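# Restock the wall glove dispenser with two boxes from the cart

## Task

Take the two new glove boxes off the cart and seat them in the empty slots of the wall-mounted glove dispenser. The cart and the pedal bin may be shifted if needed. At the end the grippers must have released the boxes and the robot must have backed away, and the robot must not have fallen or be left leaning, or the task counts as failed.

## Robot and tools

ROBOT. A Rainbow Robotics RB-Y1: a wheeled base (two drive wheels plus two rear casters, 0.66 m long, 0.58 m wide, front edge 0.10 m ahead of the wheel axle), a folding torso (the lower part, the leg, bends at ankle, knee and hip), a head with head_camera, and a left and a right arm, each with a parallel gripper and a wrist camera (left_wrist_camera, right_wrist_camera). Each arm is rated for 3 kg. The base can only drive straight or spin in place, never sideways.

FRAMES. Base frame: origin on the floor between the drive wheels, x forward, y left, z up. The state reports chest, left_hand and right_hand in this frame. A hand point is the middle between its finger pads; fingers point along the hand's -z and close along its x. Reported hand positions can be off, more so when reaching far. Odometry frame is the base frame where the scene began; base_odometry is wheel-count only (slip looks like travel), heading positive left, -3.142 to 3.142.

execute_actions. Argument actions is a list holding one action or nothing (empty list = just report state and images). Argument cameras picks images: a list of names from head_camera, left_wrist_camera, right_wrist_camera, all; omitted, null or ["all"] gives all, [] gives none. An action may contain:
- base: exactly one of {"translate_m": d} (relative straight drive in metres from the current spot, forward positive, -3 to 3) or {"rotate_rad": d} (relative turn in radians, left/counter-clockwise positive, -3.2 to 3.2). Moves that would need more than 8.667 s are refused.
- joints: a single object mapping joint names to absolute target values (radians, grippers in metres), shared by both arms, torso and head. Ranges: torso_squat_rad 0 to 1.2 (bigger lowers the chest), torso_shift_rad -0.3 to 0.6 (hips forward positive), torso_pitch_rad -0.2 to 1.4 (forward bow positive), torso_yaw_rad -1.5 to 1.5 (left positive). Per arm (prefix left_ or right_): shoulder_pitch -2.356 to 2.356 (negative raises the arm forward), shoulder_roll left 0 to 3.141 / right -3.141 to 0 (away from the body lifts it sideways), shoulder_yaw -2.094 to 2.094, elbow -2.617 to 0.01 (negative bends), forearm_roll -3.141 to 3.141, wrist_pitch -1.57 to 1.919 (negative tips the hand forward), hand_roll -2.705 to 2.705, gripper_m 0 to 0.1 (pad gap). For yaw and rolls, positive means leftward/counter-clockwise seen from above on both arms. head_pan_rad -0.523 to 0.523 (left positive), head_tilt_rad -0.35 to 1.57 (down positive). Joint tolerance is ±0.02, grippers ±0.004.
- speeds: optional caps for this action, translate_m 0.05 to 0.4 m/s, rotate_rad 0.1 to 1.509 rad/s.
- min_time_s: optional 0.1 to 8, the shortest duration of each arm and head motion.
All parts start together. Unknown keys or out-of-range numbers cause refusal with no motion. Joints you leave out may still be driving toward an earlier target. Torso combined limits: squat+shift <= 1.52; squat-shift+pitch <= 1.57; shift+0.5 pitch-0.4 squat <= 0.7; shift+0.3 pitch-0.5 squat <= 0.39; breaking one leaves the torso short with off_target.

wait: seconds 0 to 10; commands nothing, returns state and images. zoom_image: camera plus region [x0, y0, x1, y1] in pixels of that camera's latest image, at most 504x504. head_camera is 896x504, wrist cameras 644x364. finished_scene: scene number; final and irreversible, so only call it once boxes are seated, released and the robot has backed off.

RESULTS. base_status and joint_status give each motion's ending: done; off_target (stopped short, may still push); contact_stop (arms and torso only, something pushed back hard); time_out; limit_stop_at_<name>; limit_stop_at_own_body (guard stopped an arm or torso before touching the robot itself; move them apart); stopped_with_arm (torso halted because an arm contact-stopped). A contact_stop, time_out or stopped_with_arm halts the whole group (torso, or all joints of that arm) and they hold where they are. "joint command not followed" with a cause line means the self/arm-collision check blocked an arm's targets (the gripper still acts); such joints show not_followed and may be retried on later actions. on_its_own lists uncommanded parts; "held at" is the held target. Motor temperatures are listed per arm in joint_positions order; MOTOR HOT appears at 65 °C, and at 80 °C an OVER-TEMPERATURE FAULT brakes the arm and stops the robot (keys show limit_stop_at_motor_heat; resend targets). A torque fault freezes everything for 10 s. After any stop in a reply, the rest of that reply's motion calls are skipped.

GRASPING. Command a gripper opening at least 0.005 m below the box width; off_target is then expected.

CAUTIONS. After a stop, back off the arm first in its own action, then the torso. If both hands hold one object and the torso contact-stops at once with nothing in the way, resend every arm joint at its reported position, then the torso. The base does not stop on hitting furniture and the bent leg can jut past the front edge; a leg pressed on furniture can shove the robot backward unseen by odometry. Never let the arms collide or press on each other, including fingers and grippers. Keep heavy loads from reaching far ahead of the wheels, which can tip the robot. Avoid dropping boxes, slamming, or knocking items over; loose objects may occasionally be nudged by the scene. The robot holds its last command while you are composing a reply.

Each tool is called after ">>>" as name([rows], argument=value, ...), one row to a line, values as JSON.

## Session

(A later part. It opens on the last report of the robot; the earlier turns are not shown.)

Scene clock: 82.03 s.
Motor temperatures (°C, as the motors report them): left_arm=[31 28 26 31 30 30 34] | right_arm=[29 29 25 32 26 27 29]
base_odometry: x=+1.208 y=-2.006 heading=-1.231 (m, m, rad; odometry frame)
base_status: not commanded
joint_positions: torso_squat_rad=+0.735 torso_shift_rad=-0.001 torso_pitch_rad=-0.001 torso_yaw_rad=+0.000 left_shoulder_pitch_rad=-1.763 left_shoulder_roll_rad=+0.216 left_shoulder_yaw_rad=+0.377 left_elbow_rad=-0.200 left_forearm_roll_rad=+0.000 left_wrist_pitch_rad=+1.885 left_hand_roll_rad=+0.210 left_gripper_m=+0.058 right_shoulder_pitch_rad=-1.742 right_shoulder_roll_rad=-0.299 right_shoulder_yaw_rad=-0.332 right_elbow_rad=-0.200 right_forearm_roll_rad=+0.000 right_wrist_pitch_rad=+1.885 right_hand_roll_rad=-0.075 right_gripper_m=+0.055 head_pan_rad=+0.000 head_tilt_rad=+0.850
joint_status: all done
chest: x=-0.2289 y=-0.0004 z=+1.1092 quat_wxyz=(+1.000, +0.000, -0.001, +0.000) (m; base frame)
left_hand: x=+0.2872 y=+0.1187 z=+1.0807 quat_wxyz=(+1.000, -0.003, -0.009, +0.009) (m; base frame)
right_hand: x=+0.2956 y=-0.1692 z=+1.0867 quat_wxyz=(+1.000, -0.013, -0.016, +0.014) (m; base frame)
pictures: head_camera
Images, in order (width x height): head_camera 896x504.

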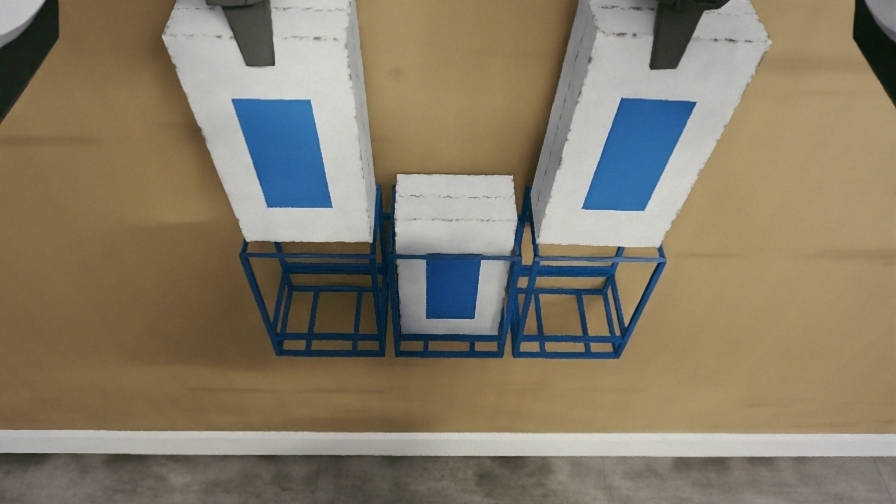

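>>> execute_actions([
  {"base":{"translate_m":0.004},"joints":{"torso_squat_rad":0.8,"right_shoulder_roll_rad":-0.296}},
], cameras=["head_camera"])

Scene clock: 84.50 s.
Motor temperatures (°C, as the motors report them): left_arm=[31 28 26 31 30 30 34] | right_arm=[29 29 25 32 26 27 29]
base_odometry: x=+1.209 y=-2.009 heading=-1.231 (m, m, rad; odometry frame)
base_status: done
joint_positions: torso_squat_rad=+0.800 torso_shift_rad=-0.001 torso_pitch_rad=-0.002 torso_yaw_rad=+0.000 left_shoulder_pitch_rad=-1.764 left_shoulder_roll_rad=+0.216 left_shoulder_yaw_rad=+0.377 left_elbow_rad=-0.201 left_forearm_roll_rad=+0.000 left_wrist_pitch_rad=+1.885 left_hand_roll_rad=+0.210 left_gripper_m=+0.059 right_shoulder_pitch_rad=-1.743 right_shoulder_roll_rad=-0.296 right_shoulder_yaw_rad=-0.332 right_elbow_rad=-0.200 right_forearm_roll_rad=+0.000 right_wrist_pitch_rad=+1.885 right_hand_roll_rad=-0.075 right_gripper_m=+0.055 head_pan_rad=+0.000 head_tilt_rad=+0.850
joint_status: all done
chest: x=-0.2291 y=-0.0004 z=+1.0776 quat_wxyz=(+1.000, +0.000, -0.001, +0.000) (m; base frame)
left_hand: x=+0.2873 y=+0.1187 z=+1.0507 quat_wxyz=(+1.000, -0.003, -0.011, +0.009) (m; base frame)
right_hand: x=+0.2952 y=-0.1677 z=+1.0550 quat_wxyz=(+1.000, -0.013, -0.016, +0.015) (m; base frame)
pictures: head_camera
Images, in order (width x height): head_camera 896x504.

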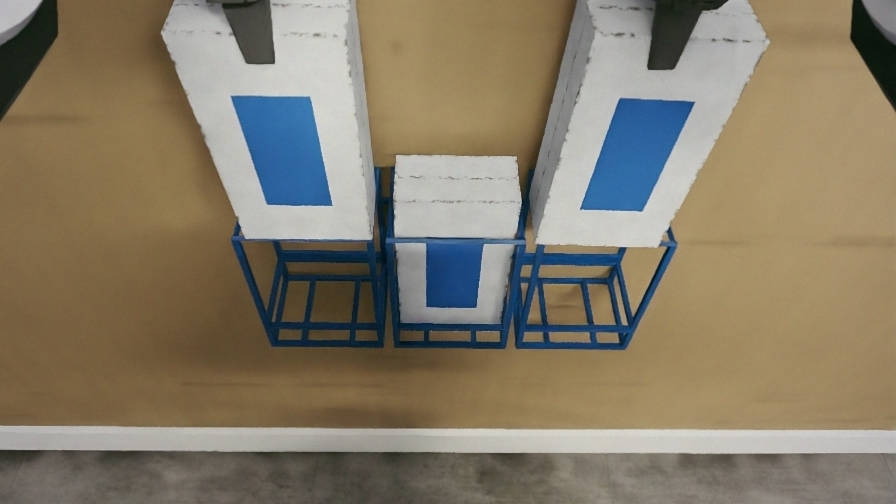

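>>> execute_actions([
  {"joints":{"torso_squat_rad":0.77}},
], cameras=[])

>>> execute_actions([
  {"joints":{"left_wrist_pitch_rad":1.85,"right_wrist_pitch_rad":1.845,"right_shoulder_roll_rad":-0.314,"left_shoulder_roll_rad":0.226,"left_hand_roll_rad":0.19,"right_hand_roll_rad":-0.06}},
], cameras=[])

>>> execute_actions([
  {"joints":{"torso_squat_rad":0.8}},
], cameras=["head_camera"])

>>> zoom_image(camera="head_camera", region=[210,150,450,280])

>>> zoom_image(camera="head_camera", region=[470,150,710,280])

Scene clock: 90.30 s.
Motor temperatures (°C, as the motors report them): left_arm=[31 28 26 30 30 30 34] | right_arm=[29 29 25 32 26 27 29]
base_odometry: x=+1.209 y=-2.009 heading=-1.231 (m, m, rad; odometry frame)
base_status: not commanded
joint_positions: torso_squat_rad=+0.770 torso_shift_rad=-0.001 torso_pitch_rad=-0.001 torso_yaw_rad=+0.000 left_shoulder_pitch_rad=-1.763 left_shoulder_roll_rad=+0.216 left_shoulder_yaw_rad=+0.377 left_elbow_rad=-0.200 left_forearm_roll_rad=+0.000 left_wrist_pitch_rad=+1.885 left_hand_roll_rad=+0.210 left_gripper_m=+0.059 right_shoulder_pitch_rad=-1.743 right_shoulder_roll_rad=-0.296 right_shoulder_yaw_rad=-0.332 right_elbow_rad=-0.200 right_forearm_roll_rad=+0.000 right_wrist_pitch_rad=+1.885 right_hand_roll_rad=-0.075 right_gripper_m=+0.055 head_pan_rad=+0.000 head_tilt_rad=+0.850
joint_status: all done
chest: x=-0.2288 y=-0.0004 z=+1.0925 quat_wxyz=(+1.000, +0.000, -0.001, +0.000) (m; base frame)
left_hand: x=+0.2873 y=+0.1188 z=+1.0642 quat_wxyz=(+1.000, -0.003, -0.009, +0.009) (m; base frame)
right_hand: x=+0.2955 y=-0.1678 z=+1.0694 quat_wxyz=(+1.000, -0.013, -0.016, +0.015) (m; base frame)
pictures: none
No camera images: the call's "cameras" was empty. Leave "cameras" out to get every camera's image.

Scene clock: 90.83 s.
Motor temperatures (°C, as the motors report them): left_arm=[31 28 26 30 30 30 34] | right_arm=[29 29 25 32 26 27 29]
base_odometry: x=+1.209 y=-2.009 heading=-1.231 (m, m, rad; odometry frame)
base_status: not commanded
joint_positions: torso_squat_rad=+0.770 torso_shift_rad=-0.001 torso_pitch_rad=-0.001 torso_yaw_rad=+0.000 left_shoulder_pitch_rad=-1.763 left_shoulder_roll_rad=+0.226 left_shoulder_yaw_rad=+0.377 left_elbow_rad=-0.200 left_forearm_roll_rad=+0.000 left_wrist_pitch_rad=+1.850 left_hand_roll_rad=+0.190 left_gripper_m=+0.059 right_shoulder_pitch_rad=-1.743 right_shoulder_roll_rad=-0.314 right_shoulder_yaw_rad=-0.332 right_elbow_rad=-0.200 right_forearm_roll_rad=+0.000 right_wrist_pitch_rad=+1.845 right_hand_roll_rad=-0.060 right_gripper_m=+0.055 head_pan_rad=+0.000 head_tilt_rad=+0.850
joint_status: all done
chest: x=-0.2288 y=-0.0004 z=+1.0925 quat_wxyz=(+1.000, +0.000, -0.001, +0.000) (m; base frame)
left_hand: x=+0.2964 y=+0.1218 z=+1.0663 quat_wxyz=(+1.000, -0.007, -0.028, +0.003) (m; base frame)
right_hand: x=+0.3061 y=-0.1754 z=+1.0732 quat_wxyz=(+0.999, -0.010, -0.039, +0.015) (m; base frame)
pictures: none
No camera images: the call's "cameras" was empty. Leave "cameras" out to get every camera's image.

Scene clock: 91.57 s.
Motor temperatures (°C, as the motors report them): left_arm=[31 28 26 30 30 30 34] | right_arm=[29 29 25 32 26 27 29]
base_odometry: x=+1.209 y=-2.009 heading=-1.231 (m, m, rad; odometry frame)
base_status: not commanded
joint_positions: torso_squat_rad=+0.800 torso_shift_rad=-0.001 torso_pitch_rad=-0.001 torso_yaw_rad=+0.000 left_shoulder_pitch_rad=-1.763 left_shoulder_roll_rad=+0.226 left_shoulder_yaw_rad=+0.377 left_elbow_rad=-0.200 left_forearm_roll_rad=+0.000 left_wrist_pitch_rad=+1.850 left_hand_roll_rad=+0.190 left_gripper_m=+0.059 right_shoulder_pitch_rad=-1.742 right_shoulder_roll_rad=-0.314 right_shoulder_yaw_rad=-0.332 right_elbow_rad=-0.200 right_forearm_roll_rad=+0.000 right_wrist_pitch_rad=+1.845 right_hand_roll_rad=-0.060 right_gripper_m=+0.055 head_pan_rad=+0.000 head_tilt_rad=+0.850
joint_status: all done
chest: x=-0.2288 y=-0.0004 z=+1.0776 quat_wxyz=(+1.000, +0.000, -0.001, +0.000) (m; base frame)
left_hand: x=+0.2964 y=+0.1218 z=+1.0515 quat_wxyz=(+1.000, -0.007, -0.028, +0.003) (m; base frame)
right_hand: x=+0.3060 y=-0.1754 z=+1.0584 quat_wxyz=(+0.999, -0.010, -0.039, +0.015) (m; base frame)
pictures: head_camera
Images, in order (width x height): head_camera 896x504.

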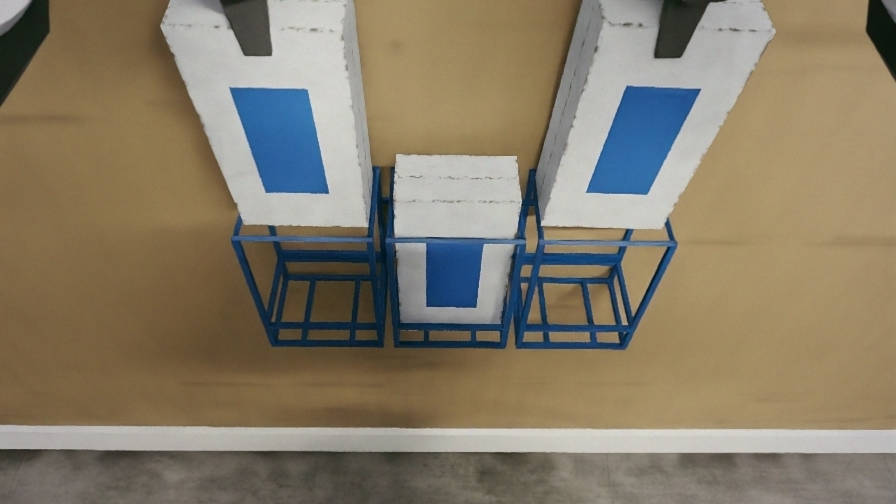

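Region (210, 150, 450, 280) of head_camera's 896x504 image, scaled by 2.100, with more detail than that image has; it fills the top 273 rows of this view, and the rest is white.

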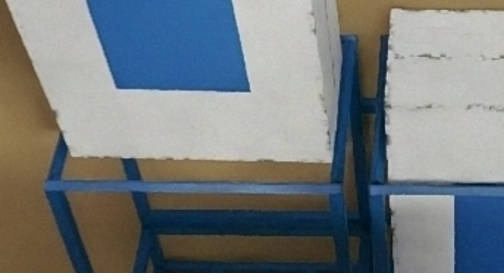

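Region (470, 150, 710, 280) of head_camera's 896x504 image, scaled by 2.100, with more detail than that image has; it fills the top 273 rows of this view, and the rest is white.

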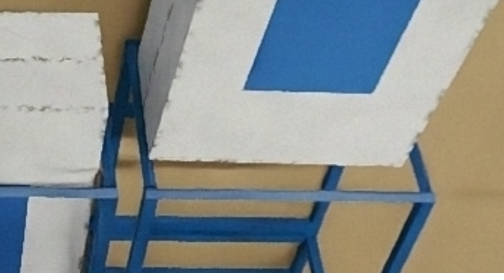

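>>> execute_actions([
  {"joints":{"torso_squat_rad":0.88,"left_shoulder_roll_rad":0.222,"head_tilt_rad":0.75}},
], cameras=["head_camera"])

Scene clock: 93.63 s.
Motor temperatures (°C, as the motors report them): left_arm=[31 28 26 30 30 30 34] | right_arm=[29 29 25 32 26 27 29]
base_odometry: x=+1.209 y=-2.009 heading=-1.231 (m, m, rad; odometry frame)
base_status: not commanded
joint_positions: torso_squat_rad=+0.880 torso_shift_rad=-0.001 torso_pitch_rad=-0.001 torso_yaw_rad=+0.000 left_shoulder_pitch_rad=-1.763 left_shoulder_roll_rad=+0.222 left_shoulder_yaw_rad=+0.377 left_elbow_rad=-0.200 left_forearm_roll_rad=+0.000 left_wrist_pitch_rad=+1.850 left_hand_roll_rad=+0.190 left_gripper_m=+0.058 right_shoulder_pitch_rad=-1.742 right_shoulder_roll_rad=-0.314 right_shoulder_yaw_rad=-0.332 right_elbow_rad=-0.200 right_forearm_roll_rad=+0.000 right_wrist_pitch_rad=+1.845 right_hand_roll_rad=-0.060 right_gripper_m=+0.055 head_pan_rad=+0.000 head_tilt_rad=+0.750
joint_status: all done
chest: x=-0.2288 y=-0.0003 z=+1.0359 quat_wxyz=(+1.000, +0.000, -0.001, +0.000) (m; base frame)
left_hand: x=+0.2959 y=+0.1201 z=+1.0090 quat_wxyz=(+1.000, -0.007, -0.027, +0.002) (m; base frame)
right_hand: x=+0.3061 y=-0.1754 z=+1.0167 quat_wxyz=(+0.999, -0.010, -0.039, +0.015) (m; base frame)
pictures: head_camera
Images, in order (width x height): head_camera 896x504.

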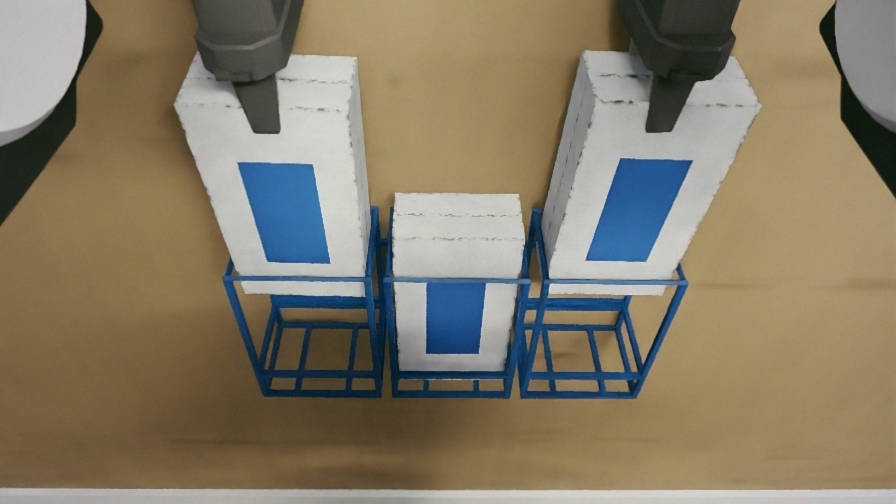

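>>> execute_actions([
  {"joints":{"torso_squat_rad":1.1,"head_tilt_rad":0.7}},
], cameras=["head_camera"])

Scene clock: 96.60 s.
Motor temperatures (°C, as the motors report them): left_arm=[31 28 26 31 30 30 34] | right_arm=[29 29 25 32 26 27 29]
base_odometry: x=+1.209 y=-2.009 heading=-1.231 (m, m, rad; odometry frame)
base_status: not commanded
joint_positions: torso_squat_rad=+1.100 torso_shift_rad=-0.001 torso_pitch_rad=-0.001 torso_yaw_rad=+0.000 left_shoulder_pitch_rad=-1.763 left_shoulder_roll_rad=+0.222 left_shoulder_yaw_rad=+0.377 left_elbow_rad=-0.201 left_forearm_roll_rad=+0.000 left_wrist_pitch_rad=+1.849 left_hand_roll_rad=+0.190 left_gripper_m=+0.059 right_shoulder_pitch_rad=-1.742 right_shoulder_roll_rad=-0.314 right_shoulder_yaw_rad=-0.332 right_elbow_rad=-0.200 right_forearm_roll_rad=+0.000 right_wrist_pitch_rad=+1.845 right_hand_roll_rad=-0.060 right_gripper_m=+0.055 head_pan_rad=+0.000 head_tilt_rad=+0.700
joint_status: all done
chest: x=-0.2286 y=-0.0002 z=+0.9075 quat_wxyz=(+1.000, +0.000, -0.001, +0.000) (m; base frame)
left_hand: x=+0.2966 y=+0.1204 z=+0.8810 quat_wxyz=(+1.000, -0.007, -0.029, +0.002) (m; base frame)
right_hand: x=+0.3062 y=-0.1753 z=+0.8881 quat_wxyz=(+0.999, -0.010, -0.039, +0.015) (m; base frame)
pictures: head_camera
Images, in order (width x height): head_camera 896x504.

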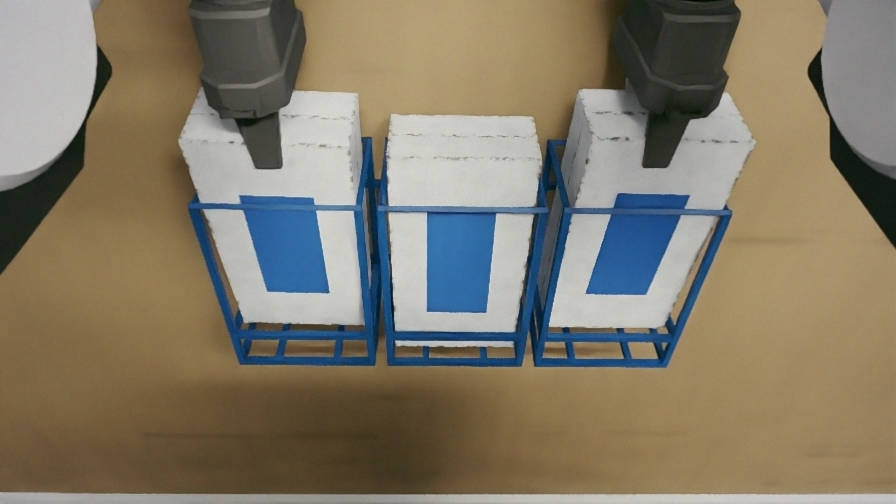

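>>> execute_actions([
  {"joints":{"torso_squat_rad":1.13}},
], cameras=[])

>>> execute_actions([
  {"joints":{"right_gripper_m":0.067,"left_gripper_m":0.07}},
], cameras=[])

>>> execute_actions([
  {"joints":{"torso_squat_rad":0.97}},
], cameras=["head_camera"])

>>> execute_actions([
  {"base":{"translate_m":-0.6},"joints":{"torso_squat_rad":0.5}},
], cameras=["head_camera"])

Scene clock: 100.37 s.
Motor temperatures (°C, as the motors report them): left_arm=[31 27 26 30 30 30 34] | right_arm=[30 29 25 32 26 27 29]
base_odometry: x=+1.209 y=-2.010 heading=-1.231 (m, m, rad; odometry frame)
base_status: not commanded
joint_positions: torso_squat_rad=+1.130 torso_shift_rad=-0.001 torso_pitch_rad=-0.001 torso_yaw_rad=+0.000 left_shoulder_pitch_rad=-1.764 left_shoulder_roll_rad=+0.223 left_shoulder_yaw_rad=+0.377 left_elbow_rad=-0.202 left_forearm_roll_rad=+0.000 left_wrist_pitch_rad=+1.848 left_hand_roll_rad=+0.190 left_gripper_m=+0.059 right_shoulder_pitch_rad=-1.742 right_shoulder_roll_rad=-0.314 right_shoulder_yaw_rad=-0.332 right_elbow_rad=-0.200 right_forearm_roll_rad=+0.000 right_wrist_pitch_rad=+1.845 right_hand_roll_rad=-0.060 right_gripper_m=+0.055 head_pan_rad=+0.000 head_tilt_rad=+0.700
joint_status: all done
chest: x=-0.2286 y=-0.0002 z=+0.8886 quat_wxyz=(+1.000, +0.000, -0.001, +0.000) (m; base frame)
left_hand: x=+0.2971 y=+0.1205 z=+0.8629 quat_wxyz=(+1.000, -0.007, -0.030, +0.002) (m; base frame)
right_hand: x=+0.3062 y=-0.1753 z=+0.8692 quat_wxyz=(+0.999, -0.010, -0.039, +0.015) (m; base frame)
pictures: none
No camera images: the call's "cameras" was empty. Leave "cameras" out to get every camera's image.

Scene clock: 101.07 s.
Motor temperatures (°C, as the motors report them): left_arm=[31 27 26 30 30 30 34] | right_arm=[30 29 25 32 26 27 29]
base_odometry: x=+1.209 y=-2.010 heading=-1.231 (m, m, rad; odometry frame)
base_status: not commanded
joint_positions: torso_squat_rad=+1.130 torso_shift_rad=-0.001 torso_pitch_rad=-0.001 torso_yaw_rad=+0.000 left_shoulder_pitch_rad=-1.764 left_shoulder_roll_rad=+0.223 left_shoulder_yaw_rad=+0.377 left_elbow_rad=-0.200 left_forearm_roll_rad=+0.000 left_wrist_pitch_rad=+1.850 left_hand_roll_rad=+0.190 left_gripper_m=+0.070 right_shoulder_pitch_rad=-1.743 right_shoulder_roll_rad=-0.314 right_shoulder_yaw_rad=-0.332 right_elbow_rad=-0.200 right_forearm_roll_rad=+0.000 right_wrist_pitch_rad=+1.845 right_hand_roll_rad=-0.060 right_gripper_m=+0.067 head_pan_rad=+0.000 head_tilt_rad=+0.700
joint_status: all done
chest: x=-0.2286 y=-0.0002 z=+0.8886 quat_wxyz=(+1.000, +0.000, -0.001, +0.000) (m; base frame)
left_hand: x=+0.2965 y=+0.1203 z=+0.8624 quat_wxyz=(+1.000, -0.007, -0.029, +0.002) (m; base frame)
right_hand: x=+0.3062 y=-0.1752 z=+0.8694 quat_wxyz=(+0.999, -0.010, -0.039, +0.015) (m; base frame)
pictures: none
No camera images: the call's "cameras" was empty. Leave "cameras" out to get every camera's image.

Scene clock: 102.37 s.
Motor temperatures (°C, as the motors report them): left_arm=[31 27 26 30 30 30 34] | right_arm=[30 29 25 32 26 27 29]
base_odometry: x=+1.209 y=-2.009 heading=-1.231 (m, m, rad; odometry frame)
base_status: not commanded
joint_positions: torso_squat_rad=+0.970 torso_shift_rad=-0.001 torso_pitch_rad=-0.001 torso_yaw_rad=+0.000 left_shoulder_pitch_rad=-1.763 left_shoulder_roll_rad=+0.222 left_shoulder_yaw_rad=+0.377 left_elbow_rad=-0.200 left_forearm_roll_rad=+0.000 left_wrist_pitch_rad=+1.850 left_hand_roll_rad=+0.190 left_gripper_m=+0.070 right_shoulder_pitch_rad=-1.743 right_shoulder_roll_rad=-0.314 right_shoulder_yaw_rad=-0.332 right_elbow_rad=-0.200 right_forearm_roll_rad=+0.000 right_wrist_pitch_rad=+1.845 right_hand_roll_rad=-0.060 right_gripper_m=+0.067 head_pan_rad=+0.000 head_tilt_rad=+0.700
joint_status: all done
chest: x=-0.2288 y=-0.0003 z=+0.9856 quat_wxyz=(+1.000, +0.000, -0.001, +0.000) (m; base frame)
left_hand: x=+0.2961 y=+0.1202 z=+0.9592 quat_wxyz=(+1.000, -0.007, -0.028, +0.002) (m; base frame)
right_hand: x=+0.3061 y=-0.1753 z=+0.9668 quat_wxyz=(+0.999, -0.010, -0.039, +0.015) (m; base frame)
pictures: head_camera
Images, in order (width x height): head_camera 896x504.

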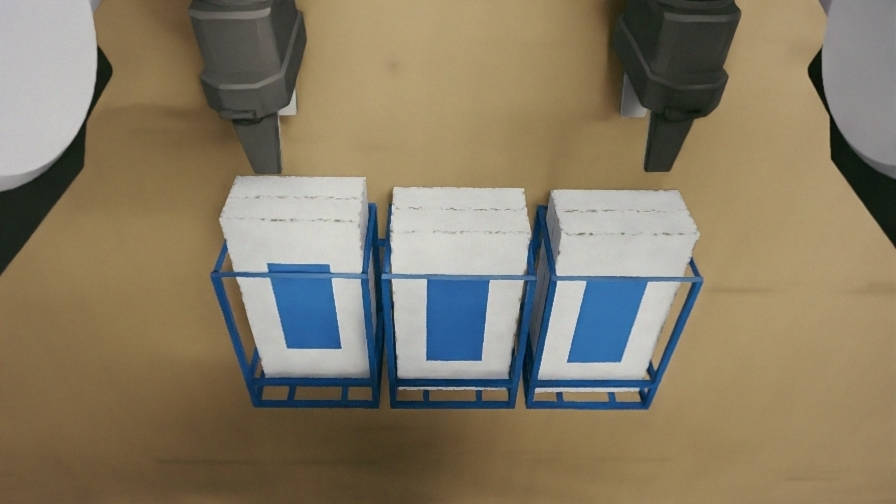

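Scene clock: 105.33 s.
Motor temperatures (°C, as the motors report them): left_arm=[31 27 26 30 30 30 34] | right_arm=[30 29 25 32 26 27 29]
base_odometry: x=+1.008 y=-1.444 heading=-1.229 (m, m, rad; odometry frame)
base_status: done
joint_positions: torso_squat_rad=+0.500 torso_shift_rad=-0.001 torso_pitch_rad=-0.002 torso_yaw_rad=+0.000 left_shoulder_pitch_rad=-1.763 left_shoulder_roll_rad=+0.222 left_shoulder_yaw_rad=+0.377 left_elbow_rad=-0.200 left_forearm_roll_rad=+0.000 left_wrist_pitch_rad=+1.850 left_hand_roll_rad=+0.190 left_gripper_m=+0.070 right_shoulder_pitch_rad=-1.743 right_shoulder_roll_rad=-0.314 right_shoulder_yaw_rad=-0.332 right_elbow_rad=-0.200 right_forearm_roll_rad=+0.000 right_wrist_pitch_rad=+1.845 right_hand_roll_rad=-0.060 right_gripper_m=+0.067 head_pan_rad=+0.000 head_tilt_rad=+0.700
joint_status: all done
chest: x=-0.2291 y=-0.0004 z=+1.2042 quat_wxyz=(+1.000, +0.000, -0.001, +0.000) (m; base frame)
left_hand: x=+0.2958 y=+0.1200 z=+1.1778 quat_wxyz=(+1.000, -0.007, -0.028, +0.002) (m; base frame)
right_hand: x=+0.3058 y=-0.1754 z=+1.1855 quat_wxyz=(+0.999, -0.010, -0.039, +0.015) (m; base frame)
pictures: head_camera
Images, in order (width x height): head_camera 896x504.

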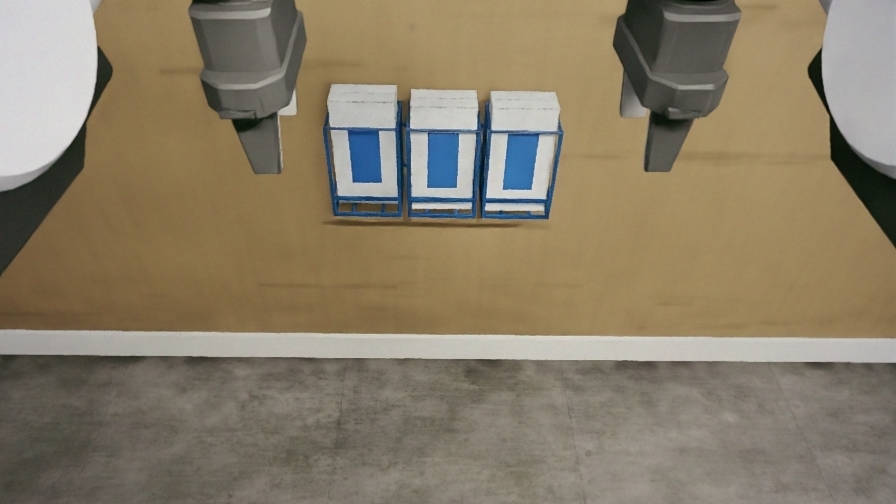

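>>> execute_actions([
  {"base":{"translate_m":0.59},"joints":{"torso_squat_rad":0.97,"left_gripper_m":0.02,"right_gripper_m":0.075}},
], cameras=[])

>>> execute_actions([
  {"joints":{"torso_squat_rad":1.07}},
])

>>> execute_actions([
  {"joints":{"torso_squat_rad":0.97}},
])

Scene clock: 115.17 s.
Motor temperatures (°C, as the motors report them): left_arm=[31 27 26 30 30 30 34] | right_arm=[30 29 25 32 26 27 29]
base_odometry: x=+1.206 y=-2.000 heading=-1.228 (m, m, rad; odometry frame)
base_status: done
joint_positions: torso_squat_rad=+0.970 torso_shift_rad=-0.001 torso_pitch_rad=-0.001 torso_yaw_rad=+0.000 left_shoulder_pitch_rad=-1.763 left_shoulder_roll_rad=+0.222 left_shoulder_yaw_rad=+0.377 left_elbow_rad=-0.200 left_forearm_roll_rad=+0.000 left_wrist_pitch_rad=+1.850 left_hand_roll_rad=+0.190 left_gripper_m=+0.020 right_shoulder_pitch_rad=-1.743 right_shoulder_roll_rad=-0.314 right_shoulder_yaw_rad=-0.332 right_elbow_rad=-0.200 right_forearm_roll_rad=+0.000 right_wrist_pitch_rad=+1.845 right_hand_roll_rad=-0.060 right_gripper_m=+0.075 head_pan_rad=+0.000 head_tilt_rad=+0.700
joint_status: all done
chest: x=-0.2288 y=-0.0003 z=+0.9856 quat_wxyz=(+1.000, +0.000, -0.001, +0.000) (m; base frame)
left_hand: x=+0.2960 y=+0.1202 z=+0.9590 quat_wxyz=(+1.000, -0.007, -0.028, +0.002) (m; base frame)
right_hand: x=+0.3061 y=-0.1753 z=+0.9668 quat_wxyz=(+0.999, -0.010, -0.039, +0.015) (m; base frame)
pictures: none
No camera images: the call's "cameras" was empty. Leave "cameras" out to get every camera's image.

Scene clock: 116.27 s.
Motor temperatures (°C, as the motors report them): left_arm=[31 27 26 30 30 30 34] | right_arm=[30 29 25 32 26 27 29]
base_odometry: x=+1.206 y=-2.000 heading=-1.228 (m, m, rad; odometry frame)
base_status: not commanded
joint_positions: torso_squat_rad=+1.070 torso_shift_rad=-0.001 torso_pitch_rad=-0.002 torso_yaw_rad=+0.000 left_shoulder_pitch_rad=-1.763 left_shoulder_roll_rad=+0.222 left_shoulder_yaw_rad=+0.377 left_elbow_rad=-0.200 left_forearm_roll_rad=+0.000 left_wrist_pitch_rad=+1.850 left_hand_roll_rad=+0.190 left_gripper_m=+0.020 right_shoulder_pitch_rad=-1.743 right_shoulder_roll_rad=-0.314 right_shoulder_yaw_rad=-0.332 right_elbow_rad=-0.200 right_forearm_roll_rad=+0.000 right_wrist_pitch_rad=+1.845 right_hand_roll_rad=-0.060 right_gripper_m=+0.075 head_pan_rad=+0.000 head_tilt_rad=+0.700
joint_status: all done
chest: x=-0.2288 y=-0.0002 z=+0.9260 quat_wxyz=(+1.000, +0.000, -0.001, +0.000) (m; base frame)
left_hand: x=+0.2960 y=+0.1202 z=+0.8995 quat_wxyz=(+1.000, -0.007, -0.028, +0.002) (m; base frame)
right_hand: x=+0.3061 y=-0.1753 z=+0.9073 quat_wxyz=(+0.999, -0.010, -0.039, +0.015) (m; base frame)
pictures: head_camera, left_wrist_camera, right_wrist_camera
Images, in order (width x height): head_camera 896x504, left_wrist_camera 644x364, right_wrist_camera 644x364.

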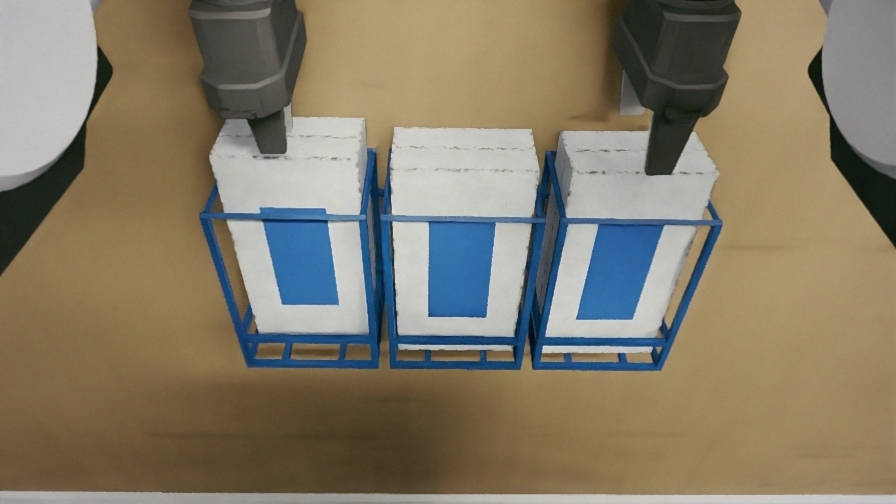

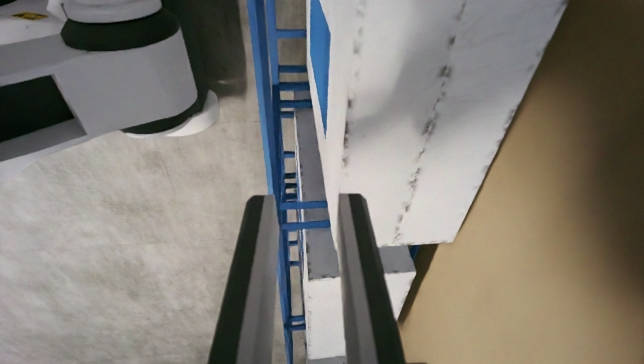

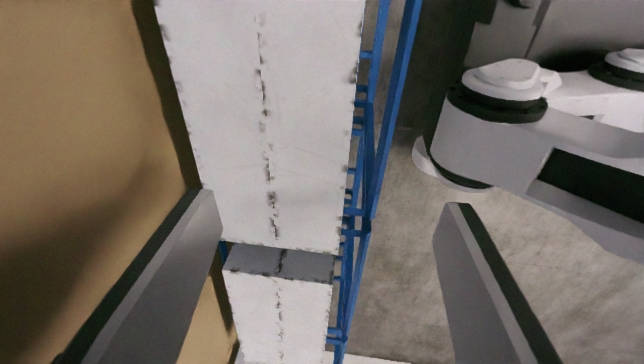

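Scene clock: 117.37 s.
Motor temperatures (°C, as the motors report them): left_arm=[31 27 26 30 30 30 34] | right_arm=[30 29 25 32 26 27 29]
base_odometry: x=+1.206 y=-2.000 heading=-1.228 (m, m, rad; odometry frame)
base_status: not commanded
joint_positions: torso_squat_rad=+0.970 torso_shift_rad=-0.001 torso_pitch_rad=-0.001 torso_yaw_rad=+0.000 left_shoulder_pitch_rad=-1.763 left_shoulder_roll_rad=+0.222 left_shoulder_yaw_rad=+0.377 left_elbow_rad=-0.200 left_forearm_roll_rad=+0.000 left_wrist_pitch_rad=+1.850 left_hand_roll_rad=+0.190 left_gripper_m=+0.020 right_shoulder_pitch_rad=-1.743 right_shoulder_roll_rad=-0.314 right_shoulder_yaw_rad=-0.332 right_elbow_rad=-0.200 right_forearm_roll_rad=+0.000 right_wrist_pitch_rad=+1.845 right_hand_roll_rad=-0.060 right_gripper_m=+0.075 head_pan_rad=+0.000 head_tilt_rad=+0.700
joint_status: all done
chest: x=-0.2288 y=-0.0003 z=+0.9856 quat_wxyz=(+1.000, +0.000, -0.001, +0.000) (m; base frame)
left_hand: x=+0.2960 y=+0.1201 z=+0.9590 quat_wxyz=(+1.000, -0.007, -0.028, +0.002) (m; base frame)
right_hand: x=+0.3061 y=-0.1753 z=+0.9668 quat_wxyz=(+0.999, -0.010, -0.039, +0.015) (m; base frame)
pictures: head_camera, left_wrist_camera, right_wrist_camera
Images, in order (width x height): head_camera 896x504, left_wrist_camera 644x364, right_wrist_camera 644x364.

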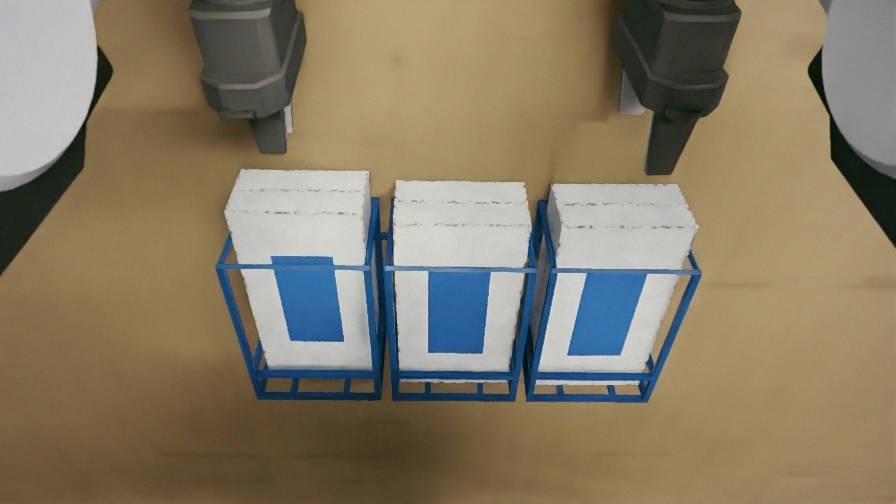

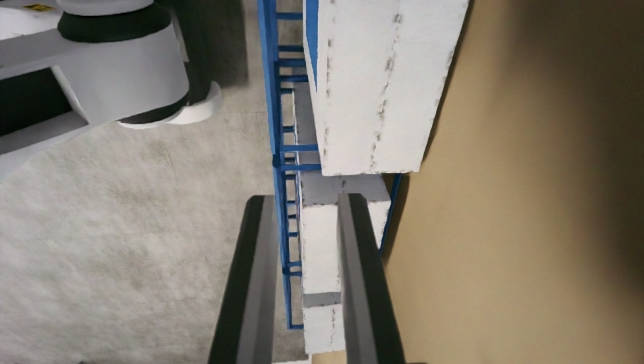

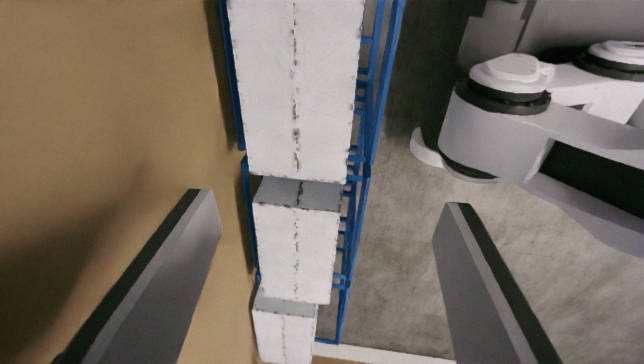

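>>> execute_actions([
  {"joints":{"torso_squat_rad":1.1,"left_wrist_pitch_rad":1.78,"left_shoulder_pitch_rad":-1.74,"left_gripper_m":0.01,"right_shoulder_pitch_rad":-1.8}},
])

Scene clock: 120.17 s.
Motor temperatures (°C, as the motors report them): left_arm=[31 27 26 30 30 30 34] | right_arm=[30 29 25 32 26 27 29]
base_odometry: x=+1.206 y=-2.000 heading=-1.228 (m, m, rad; odometry frame)
base_status: not commanded
joint_positions: torso_squat_rad=+1.100 torso_shift_rad=-0.001 torso_pitch_rad=-0.002 torso_yaw_rad=+0.000 left_shoulder_pitch_rad=-1.740 left_shoulder_roll_rad=+0.222 left_shoulder_yaw_rad=+0.377 left_elbow_rad=-0.200 left_forearm_roll_rad=+0.000 left_wrist_pitch_rad=+1.780 left_hand_roll_rad=+0.190 left_gripper_m=+0.010 right_shoulder_pitch_rad=-1.800 right_shoulder_roll_rad=-0.314 right_shoulder_yaw_rad=-0.332 right_elbow_rad=-0.200 right_forearm_roll_rad=+0.000 right_wrist_pitch_rad=+1.845 right_hand_roll_rad=-0.060 right_gripper_m=+0.075 head_pan_rad=+0.000 head_tilt_rad=+0.700
joint_status: all done
chest: x=-0.2288 y=-0.0002 z=+0.9074 quat_wxyz=(+1.000, +0.000, -0.001, +0.000) (m; base frame)
left_hand: x=+0.3102 y=+0.1214 z=+0.8708 quat_wxyz=(+0.999, -0.013, -0.052, +0.006) (m; base frame)
right_hand: x=+0.3097 y=-0.1648 z=+0.9176 quat_wxyz=(+0.997, -0.010, -0.066, +0.024) (m; base frame)
pictures: head_camera, left_wrist_camera, right_wrist_camera
Images, in order (width x height): head_camera 896x504, left_wrist_camera 644x364, right_wrist_camera 644x364.

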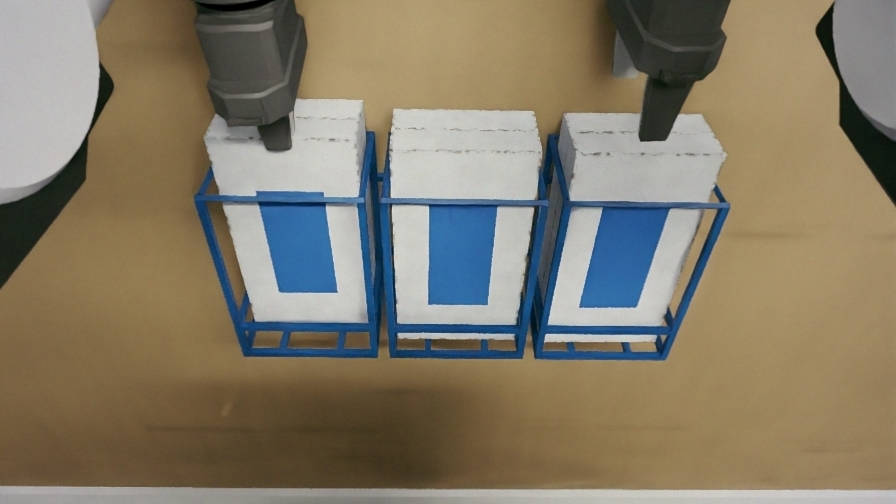

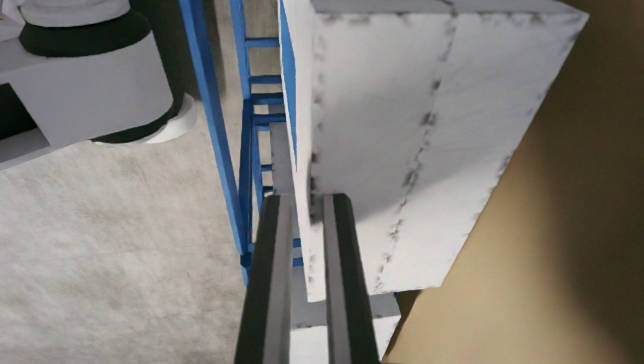

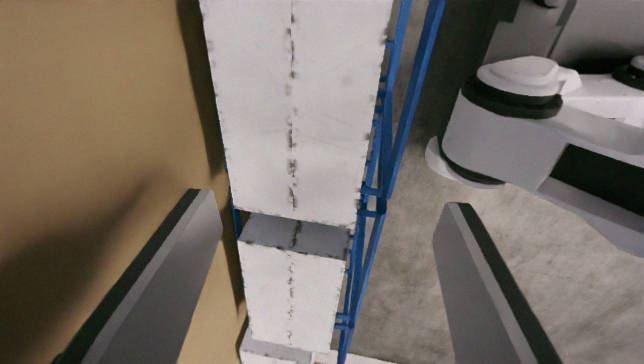

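>>> execute_actions([
  {"joints":{"torso_squat_rad":1.125}},
])

Scene clock: 122.03 s.
Motor temperatures (°C, as the motors report them): left_arm=[31 27 26 30 30 30 34] | right_arm=[29 29 25 32 26 27 29]
base_odometry: x=+1.206 y=-2.000 heading=-1.228 (m, m, rad; odometry frame)
base_status: not commanded
joint_positions: torso_squat_rad=+1.125 torso_shift_rad=-0.001 torso_pitch_rad=-0.003 torso_yaw_rad=+0.000 left_shoulder_pitch_rad=-1.744 left_shoulder_roll_rad=+0.223 left_shoulder_yaw_rad=+0.377 left_elbow_rad=-0.202 left_forearm_roll_rad=+0.000 left_wrist_pitch_rad=+1.780 left_hand_roll_rad=+0.190 left_gripper_m=+0.010 right_shoulder_pitch_rad=-1.800 right_shoulder_roll_rad=-0.314 right_shoulder_yaw_rad=-0.332 right_elbow_rad=-0.200 right_forearm_roll_rad=+0.000 right_wrist_pitch_rad=+1.845 right_hand_roll_rad=-0.060 right_gripper_m=+0.075 head_pan_rad=+0.000 head_tilt_rad=+0.700
joint_status: all done
chest: x=-0.2293 y=-0.0002 z=+0.8917 quat_wxyz=(+1.000, +0.000, -0.001, +0.000) (m; base frame)
left_hand: x=+0.3107 y=+0.1213 z=+0.8587 quat_wxyz=(+0.998, -0.013, -0.056, +0.006) (m; base frame)
right_hand: x=+0.3092 y=-0.1648 z=+0.9024 quat_wxyz=(+0.997, -0.010, -0.067, +0.024) (m; base frame)
pictures: head_camera, left_wrist_camera, right_wrist_camera
Images, in order (width x height): head_camera 896x504, left_wrist_camera 644x364, right_wrist_camera 644x364.

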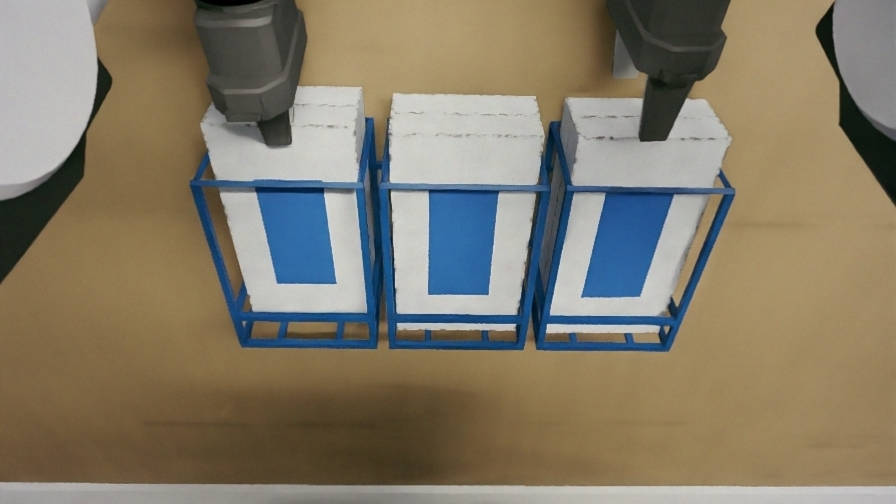

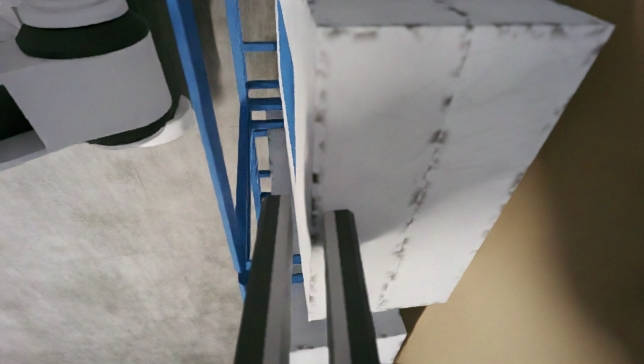

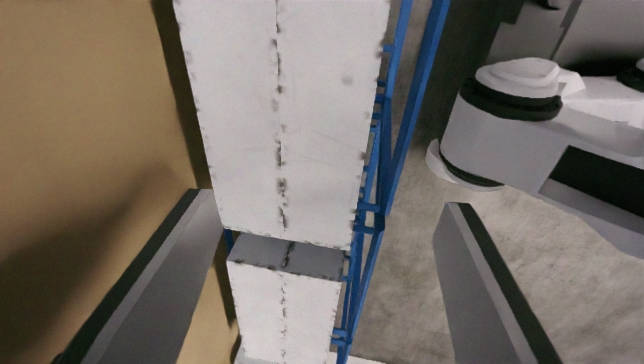

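>>> execute_actions([
  {"joints":{"torso_squat_rad":1.08}},
], cameras=[])

>>> execute_actions([
  {"base":{"translate_m":0.02},"joints":{"left_gripper_m":0.08,"right_shoulder_pitch_rad":-1.87}},
])

>>> execute_actions([
  {"joints":{"torso_squat_rad":1.145}},
])

Scene clock: 125.13 s.
Motor temperatures (°C, as the motors report them): left_arm=[31 27 26 30 30 30 34] | right_arm=[29 29 25 32 26 27 29]
base_odometry: x=+1.206 y=-2.000 heading=-1.228 (m, m, rad; odometry frame)
base_status: not commanded
joint_positions: torso_squat_rad=+1.080 torso_shift_rad=-0.001 torso_pitch_rad=-0.001 torso_yaw_rad=+0.000 left_shoulder_pitch_rad=-1.741 left_shoulder_roll_rad=+0.222 left_shoulder_yaw_rad=+0.377 left_elbow_rad=-0.200 left_forearm_roll_rad=+0.000 left_wrist_pitch_rad=+1.780 left_hand_roll_rad=+0.190 left_gripper_m=+0.010 right_shoulder_pitch_rad=-1.800 right_shoulder_roll_rad=-0.314 right_shoulder_yaw_rad=-0.332 right_elbow_rad=-0.200 right_forearm_roll_rad=+0.000 right_wrist_pitch_rad=+1.845 right_hand_roll_rad=-0.060 right_gripper_m=+0.075 head_pan_rad=+0.000 head_tilt_rad=+0.700
joint_status: all done
chest: x=-0.2287 y=-0.0003 z=+0.9199 quat_wxyz=(+1.000, +0.000, -0.001, +0.000) (m; base frame)
left_hand: x=+0.3104 y=+0.1214 z=+0.8834 quat_wxyz=(+0.999, -0.013, -0.052, +0.006) (m; base frame)
right_hand: x=+0.3097 y=-0.1648 z=+0.9299 quat_wxyz=(+0.997, -0.010, -0.066, +0.024) (m; base frame)
pictures: none
No camera images: the call's "cameras" was empty. Leave "cameras" out to get every camera's image.

Scene clock: 126.33 s.
Motor temperatures (°C, as the motors report them): left_arm=[31 27 26 30 30 30 34] | right_arm=[29 29 25 32 26 27 29]
base_odometry: x=+1.213 y=-2.018 heading=-1.227 (m, m, rad; odometry frame)
base_status: done
joint_positions: torso_squat_rad=+1.080 torso_shift_rad=-0.001 torso_pitch_rad=-0.002 torso_yaw_rad=+0.000 left_shoulder_pitch_rad=-1.740 left_shoulder_roll_rad=+0.221 left_shoulder_yaw_rad=+0.377 left_elbow_rad=-0.199 left_forearm_roll_rad=+0.000 left_wrist_pitch_rad=+1.781 left_hand_roll_rad=+0.190 left_gripper_m=+0.080 right_shoulder_pitch_rad=-1.870 right_shoulder_roll_rad=-0.314 right_shoulder_yaw_rad=-0.332 right_elbow_rad=-0.200 right_forearm_roll_rad=+0.000 right_wrist_pitch_rad=+1.845 right_hand_roll_rad=-0.060 right_gripper_m=+0.075 head_pan_rad=+0.000 head_tilt_rad=+0.700
joint_status: all done
chest: x=-0.2291 y=-0.0002 z=+0.9198 quat_wxyz=(+1.000, +0.000, -0.001, +0.000) (m; base frame)
left_hand: x=+0.3093 y=+0.1213 z=+0.8827 quat_wxyz=(+0.999, -0.013, -0.050, +0.005) (m; base frame)
right_hand: x=+0.3113 y=-0.1519 z=+0.9657 quat_wxyz=(+0.994, -0.010, -0.099, +0.036) (m; base frame)
pictures: head_camera, left_wrist_camera, right_wrist_camera
Images, in order (width x height): head_camera 896x504, left_wrist_camera 644x364, right_wrist_camera 644x364.

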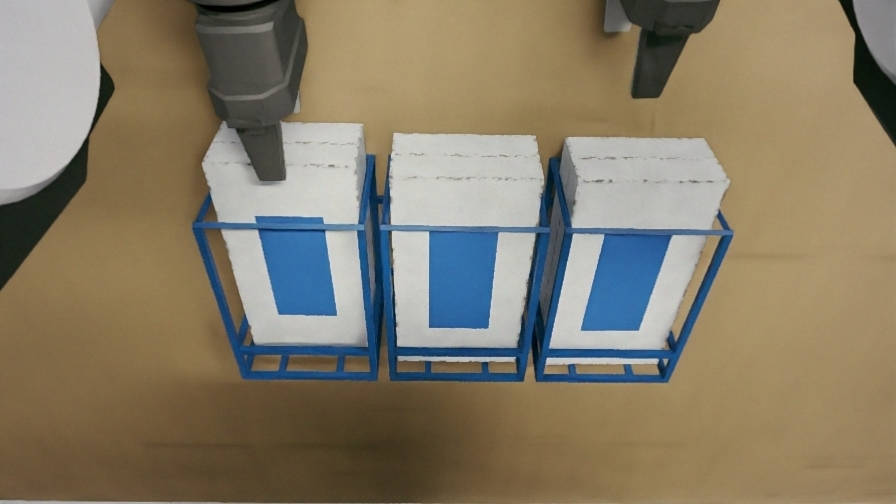

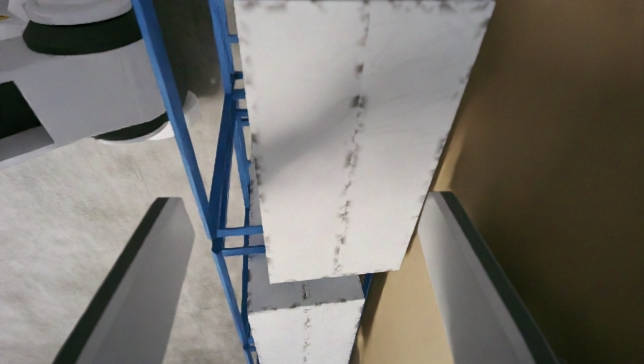

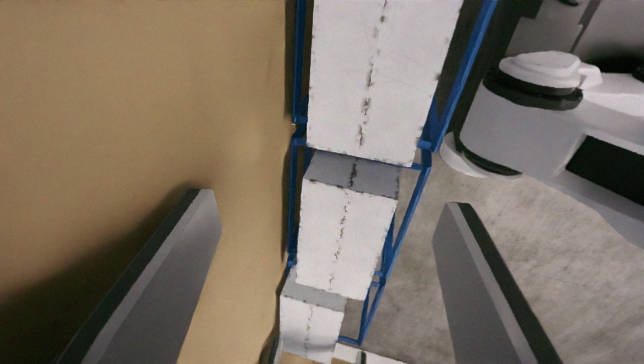

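Scene clock: 127.27 s.
Motor temperatures (°C, as the motors report them): left_arm=[31 27 26 30 30 30 34] | right_arm=[29 29 25 32 26 27 29]
base_odometry: x=+1.213 y=-2.018 heading=-1.227 (m, m, rad; odometry frame)
base_status: not commanded
joint_positions: torso_squat_rad=+1.145 torso_shift_rad=-0.002 torso_pitch_rad=-0.003 torso_yaw_rad=+0.000 left_shoulder_pitch_rad=-1.743 left_shoulder_roll_rad=+0.222 left_shoulder_yaw_rad=+0.377 left_elbow_rad=-0.201 left_forearm_roll_rad=+0.000 left_wrist_pitch_rad=+1.781 left_hand_roll_rad=+0.190 left_gripper_m=+0.080 right_shoulder_pitch_rad=-1.870 right_shoulder_roll_rad=-0.314 right_shoulder_yaw_rad=-0.332 right_elbow_rad=-0.200 right_forearm_roll_rad=+0.000 right_wrist_pitch_rad=+1.845 right_hand_roll_rad=-0.060 right_gripper_m=+0.075 head_pan_rad=+0.000 head_tilt_rad=+0.700
joint_status: all done
chest: x=-0.2295 y=-0.0002 z=+0.8789 quat_wxyz=(+1.000, +0.000, -0.002, +0.000) (m; base frame)
left_hand: x=+0.3097 y=+0.1211 z=+0.8448 quat_wxyz=(+0.998, -0.013, -0.054, +0.005) (m; base frame)
right_hand: x=+0.3108 y=-0.1518 z=+0.9254 quat_wxyz=(+0.994, -0.010, -0.100, +0.036) (m; base frame)
pictures: head_camera, left_wrist_camera, right_wrist_camera
Images, in order (width x height): head_camera 896x504, left_wrist_camera 644x364, right_wrist_camera 644x364.

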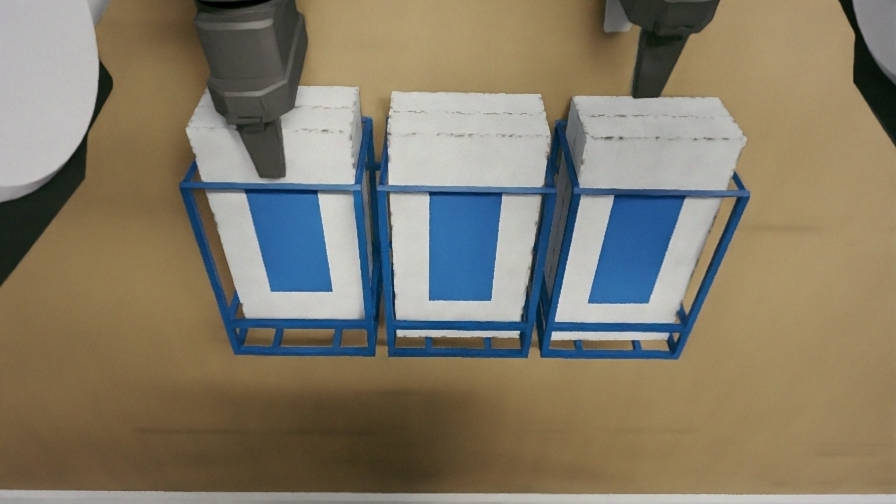

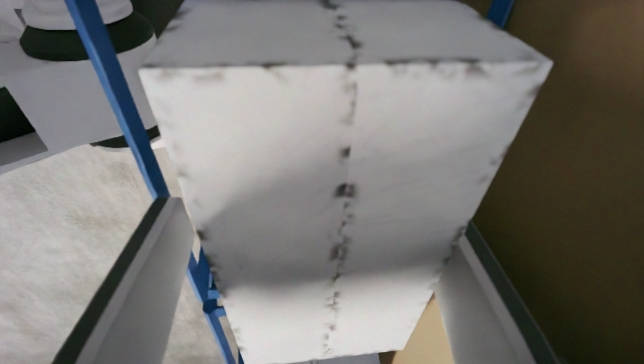

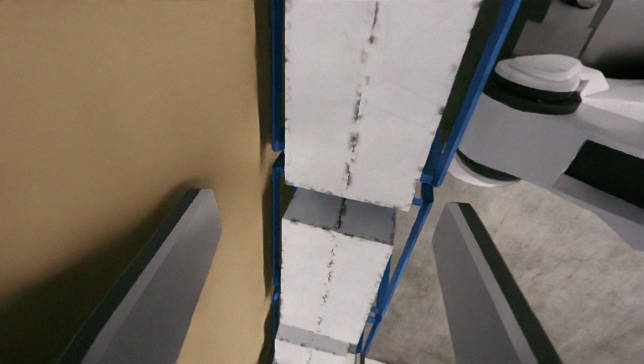

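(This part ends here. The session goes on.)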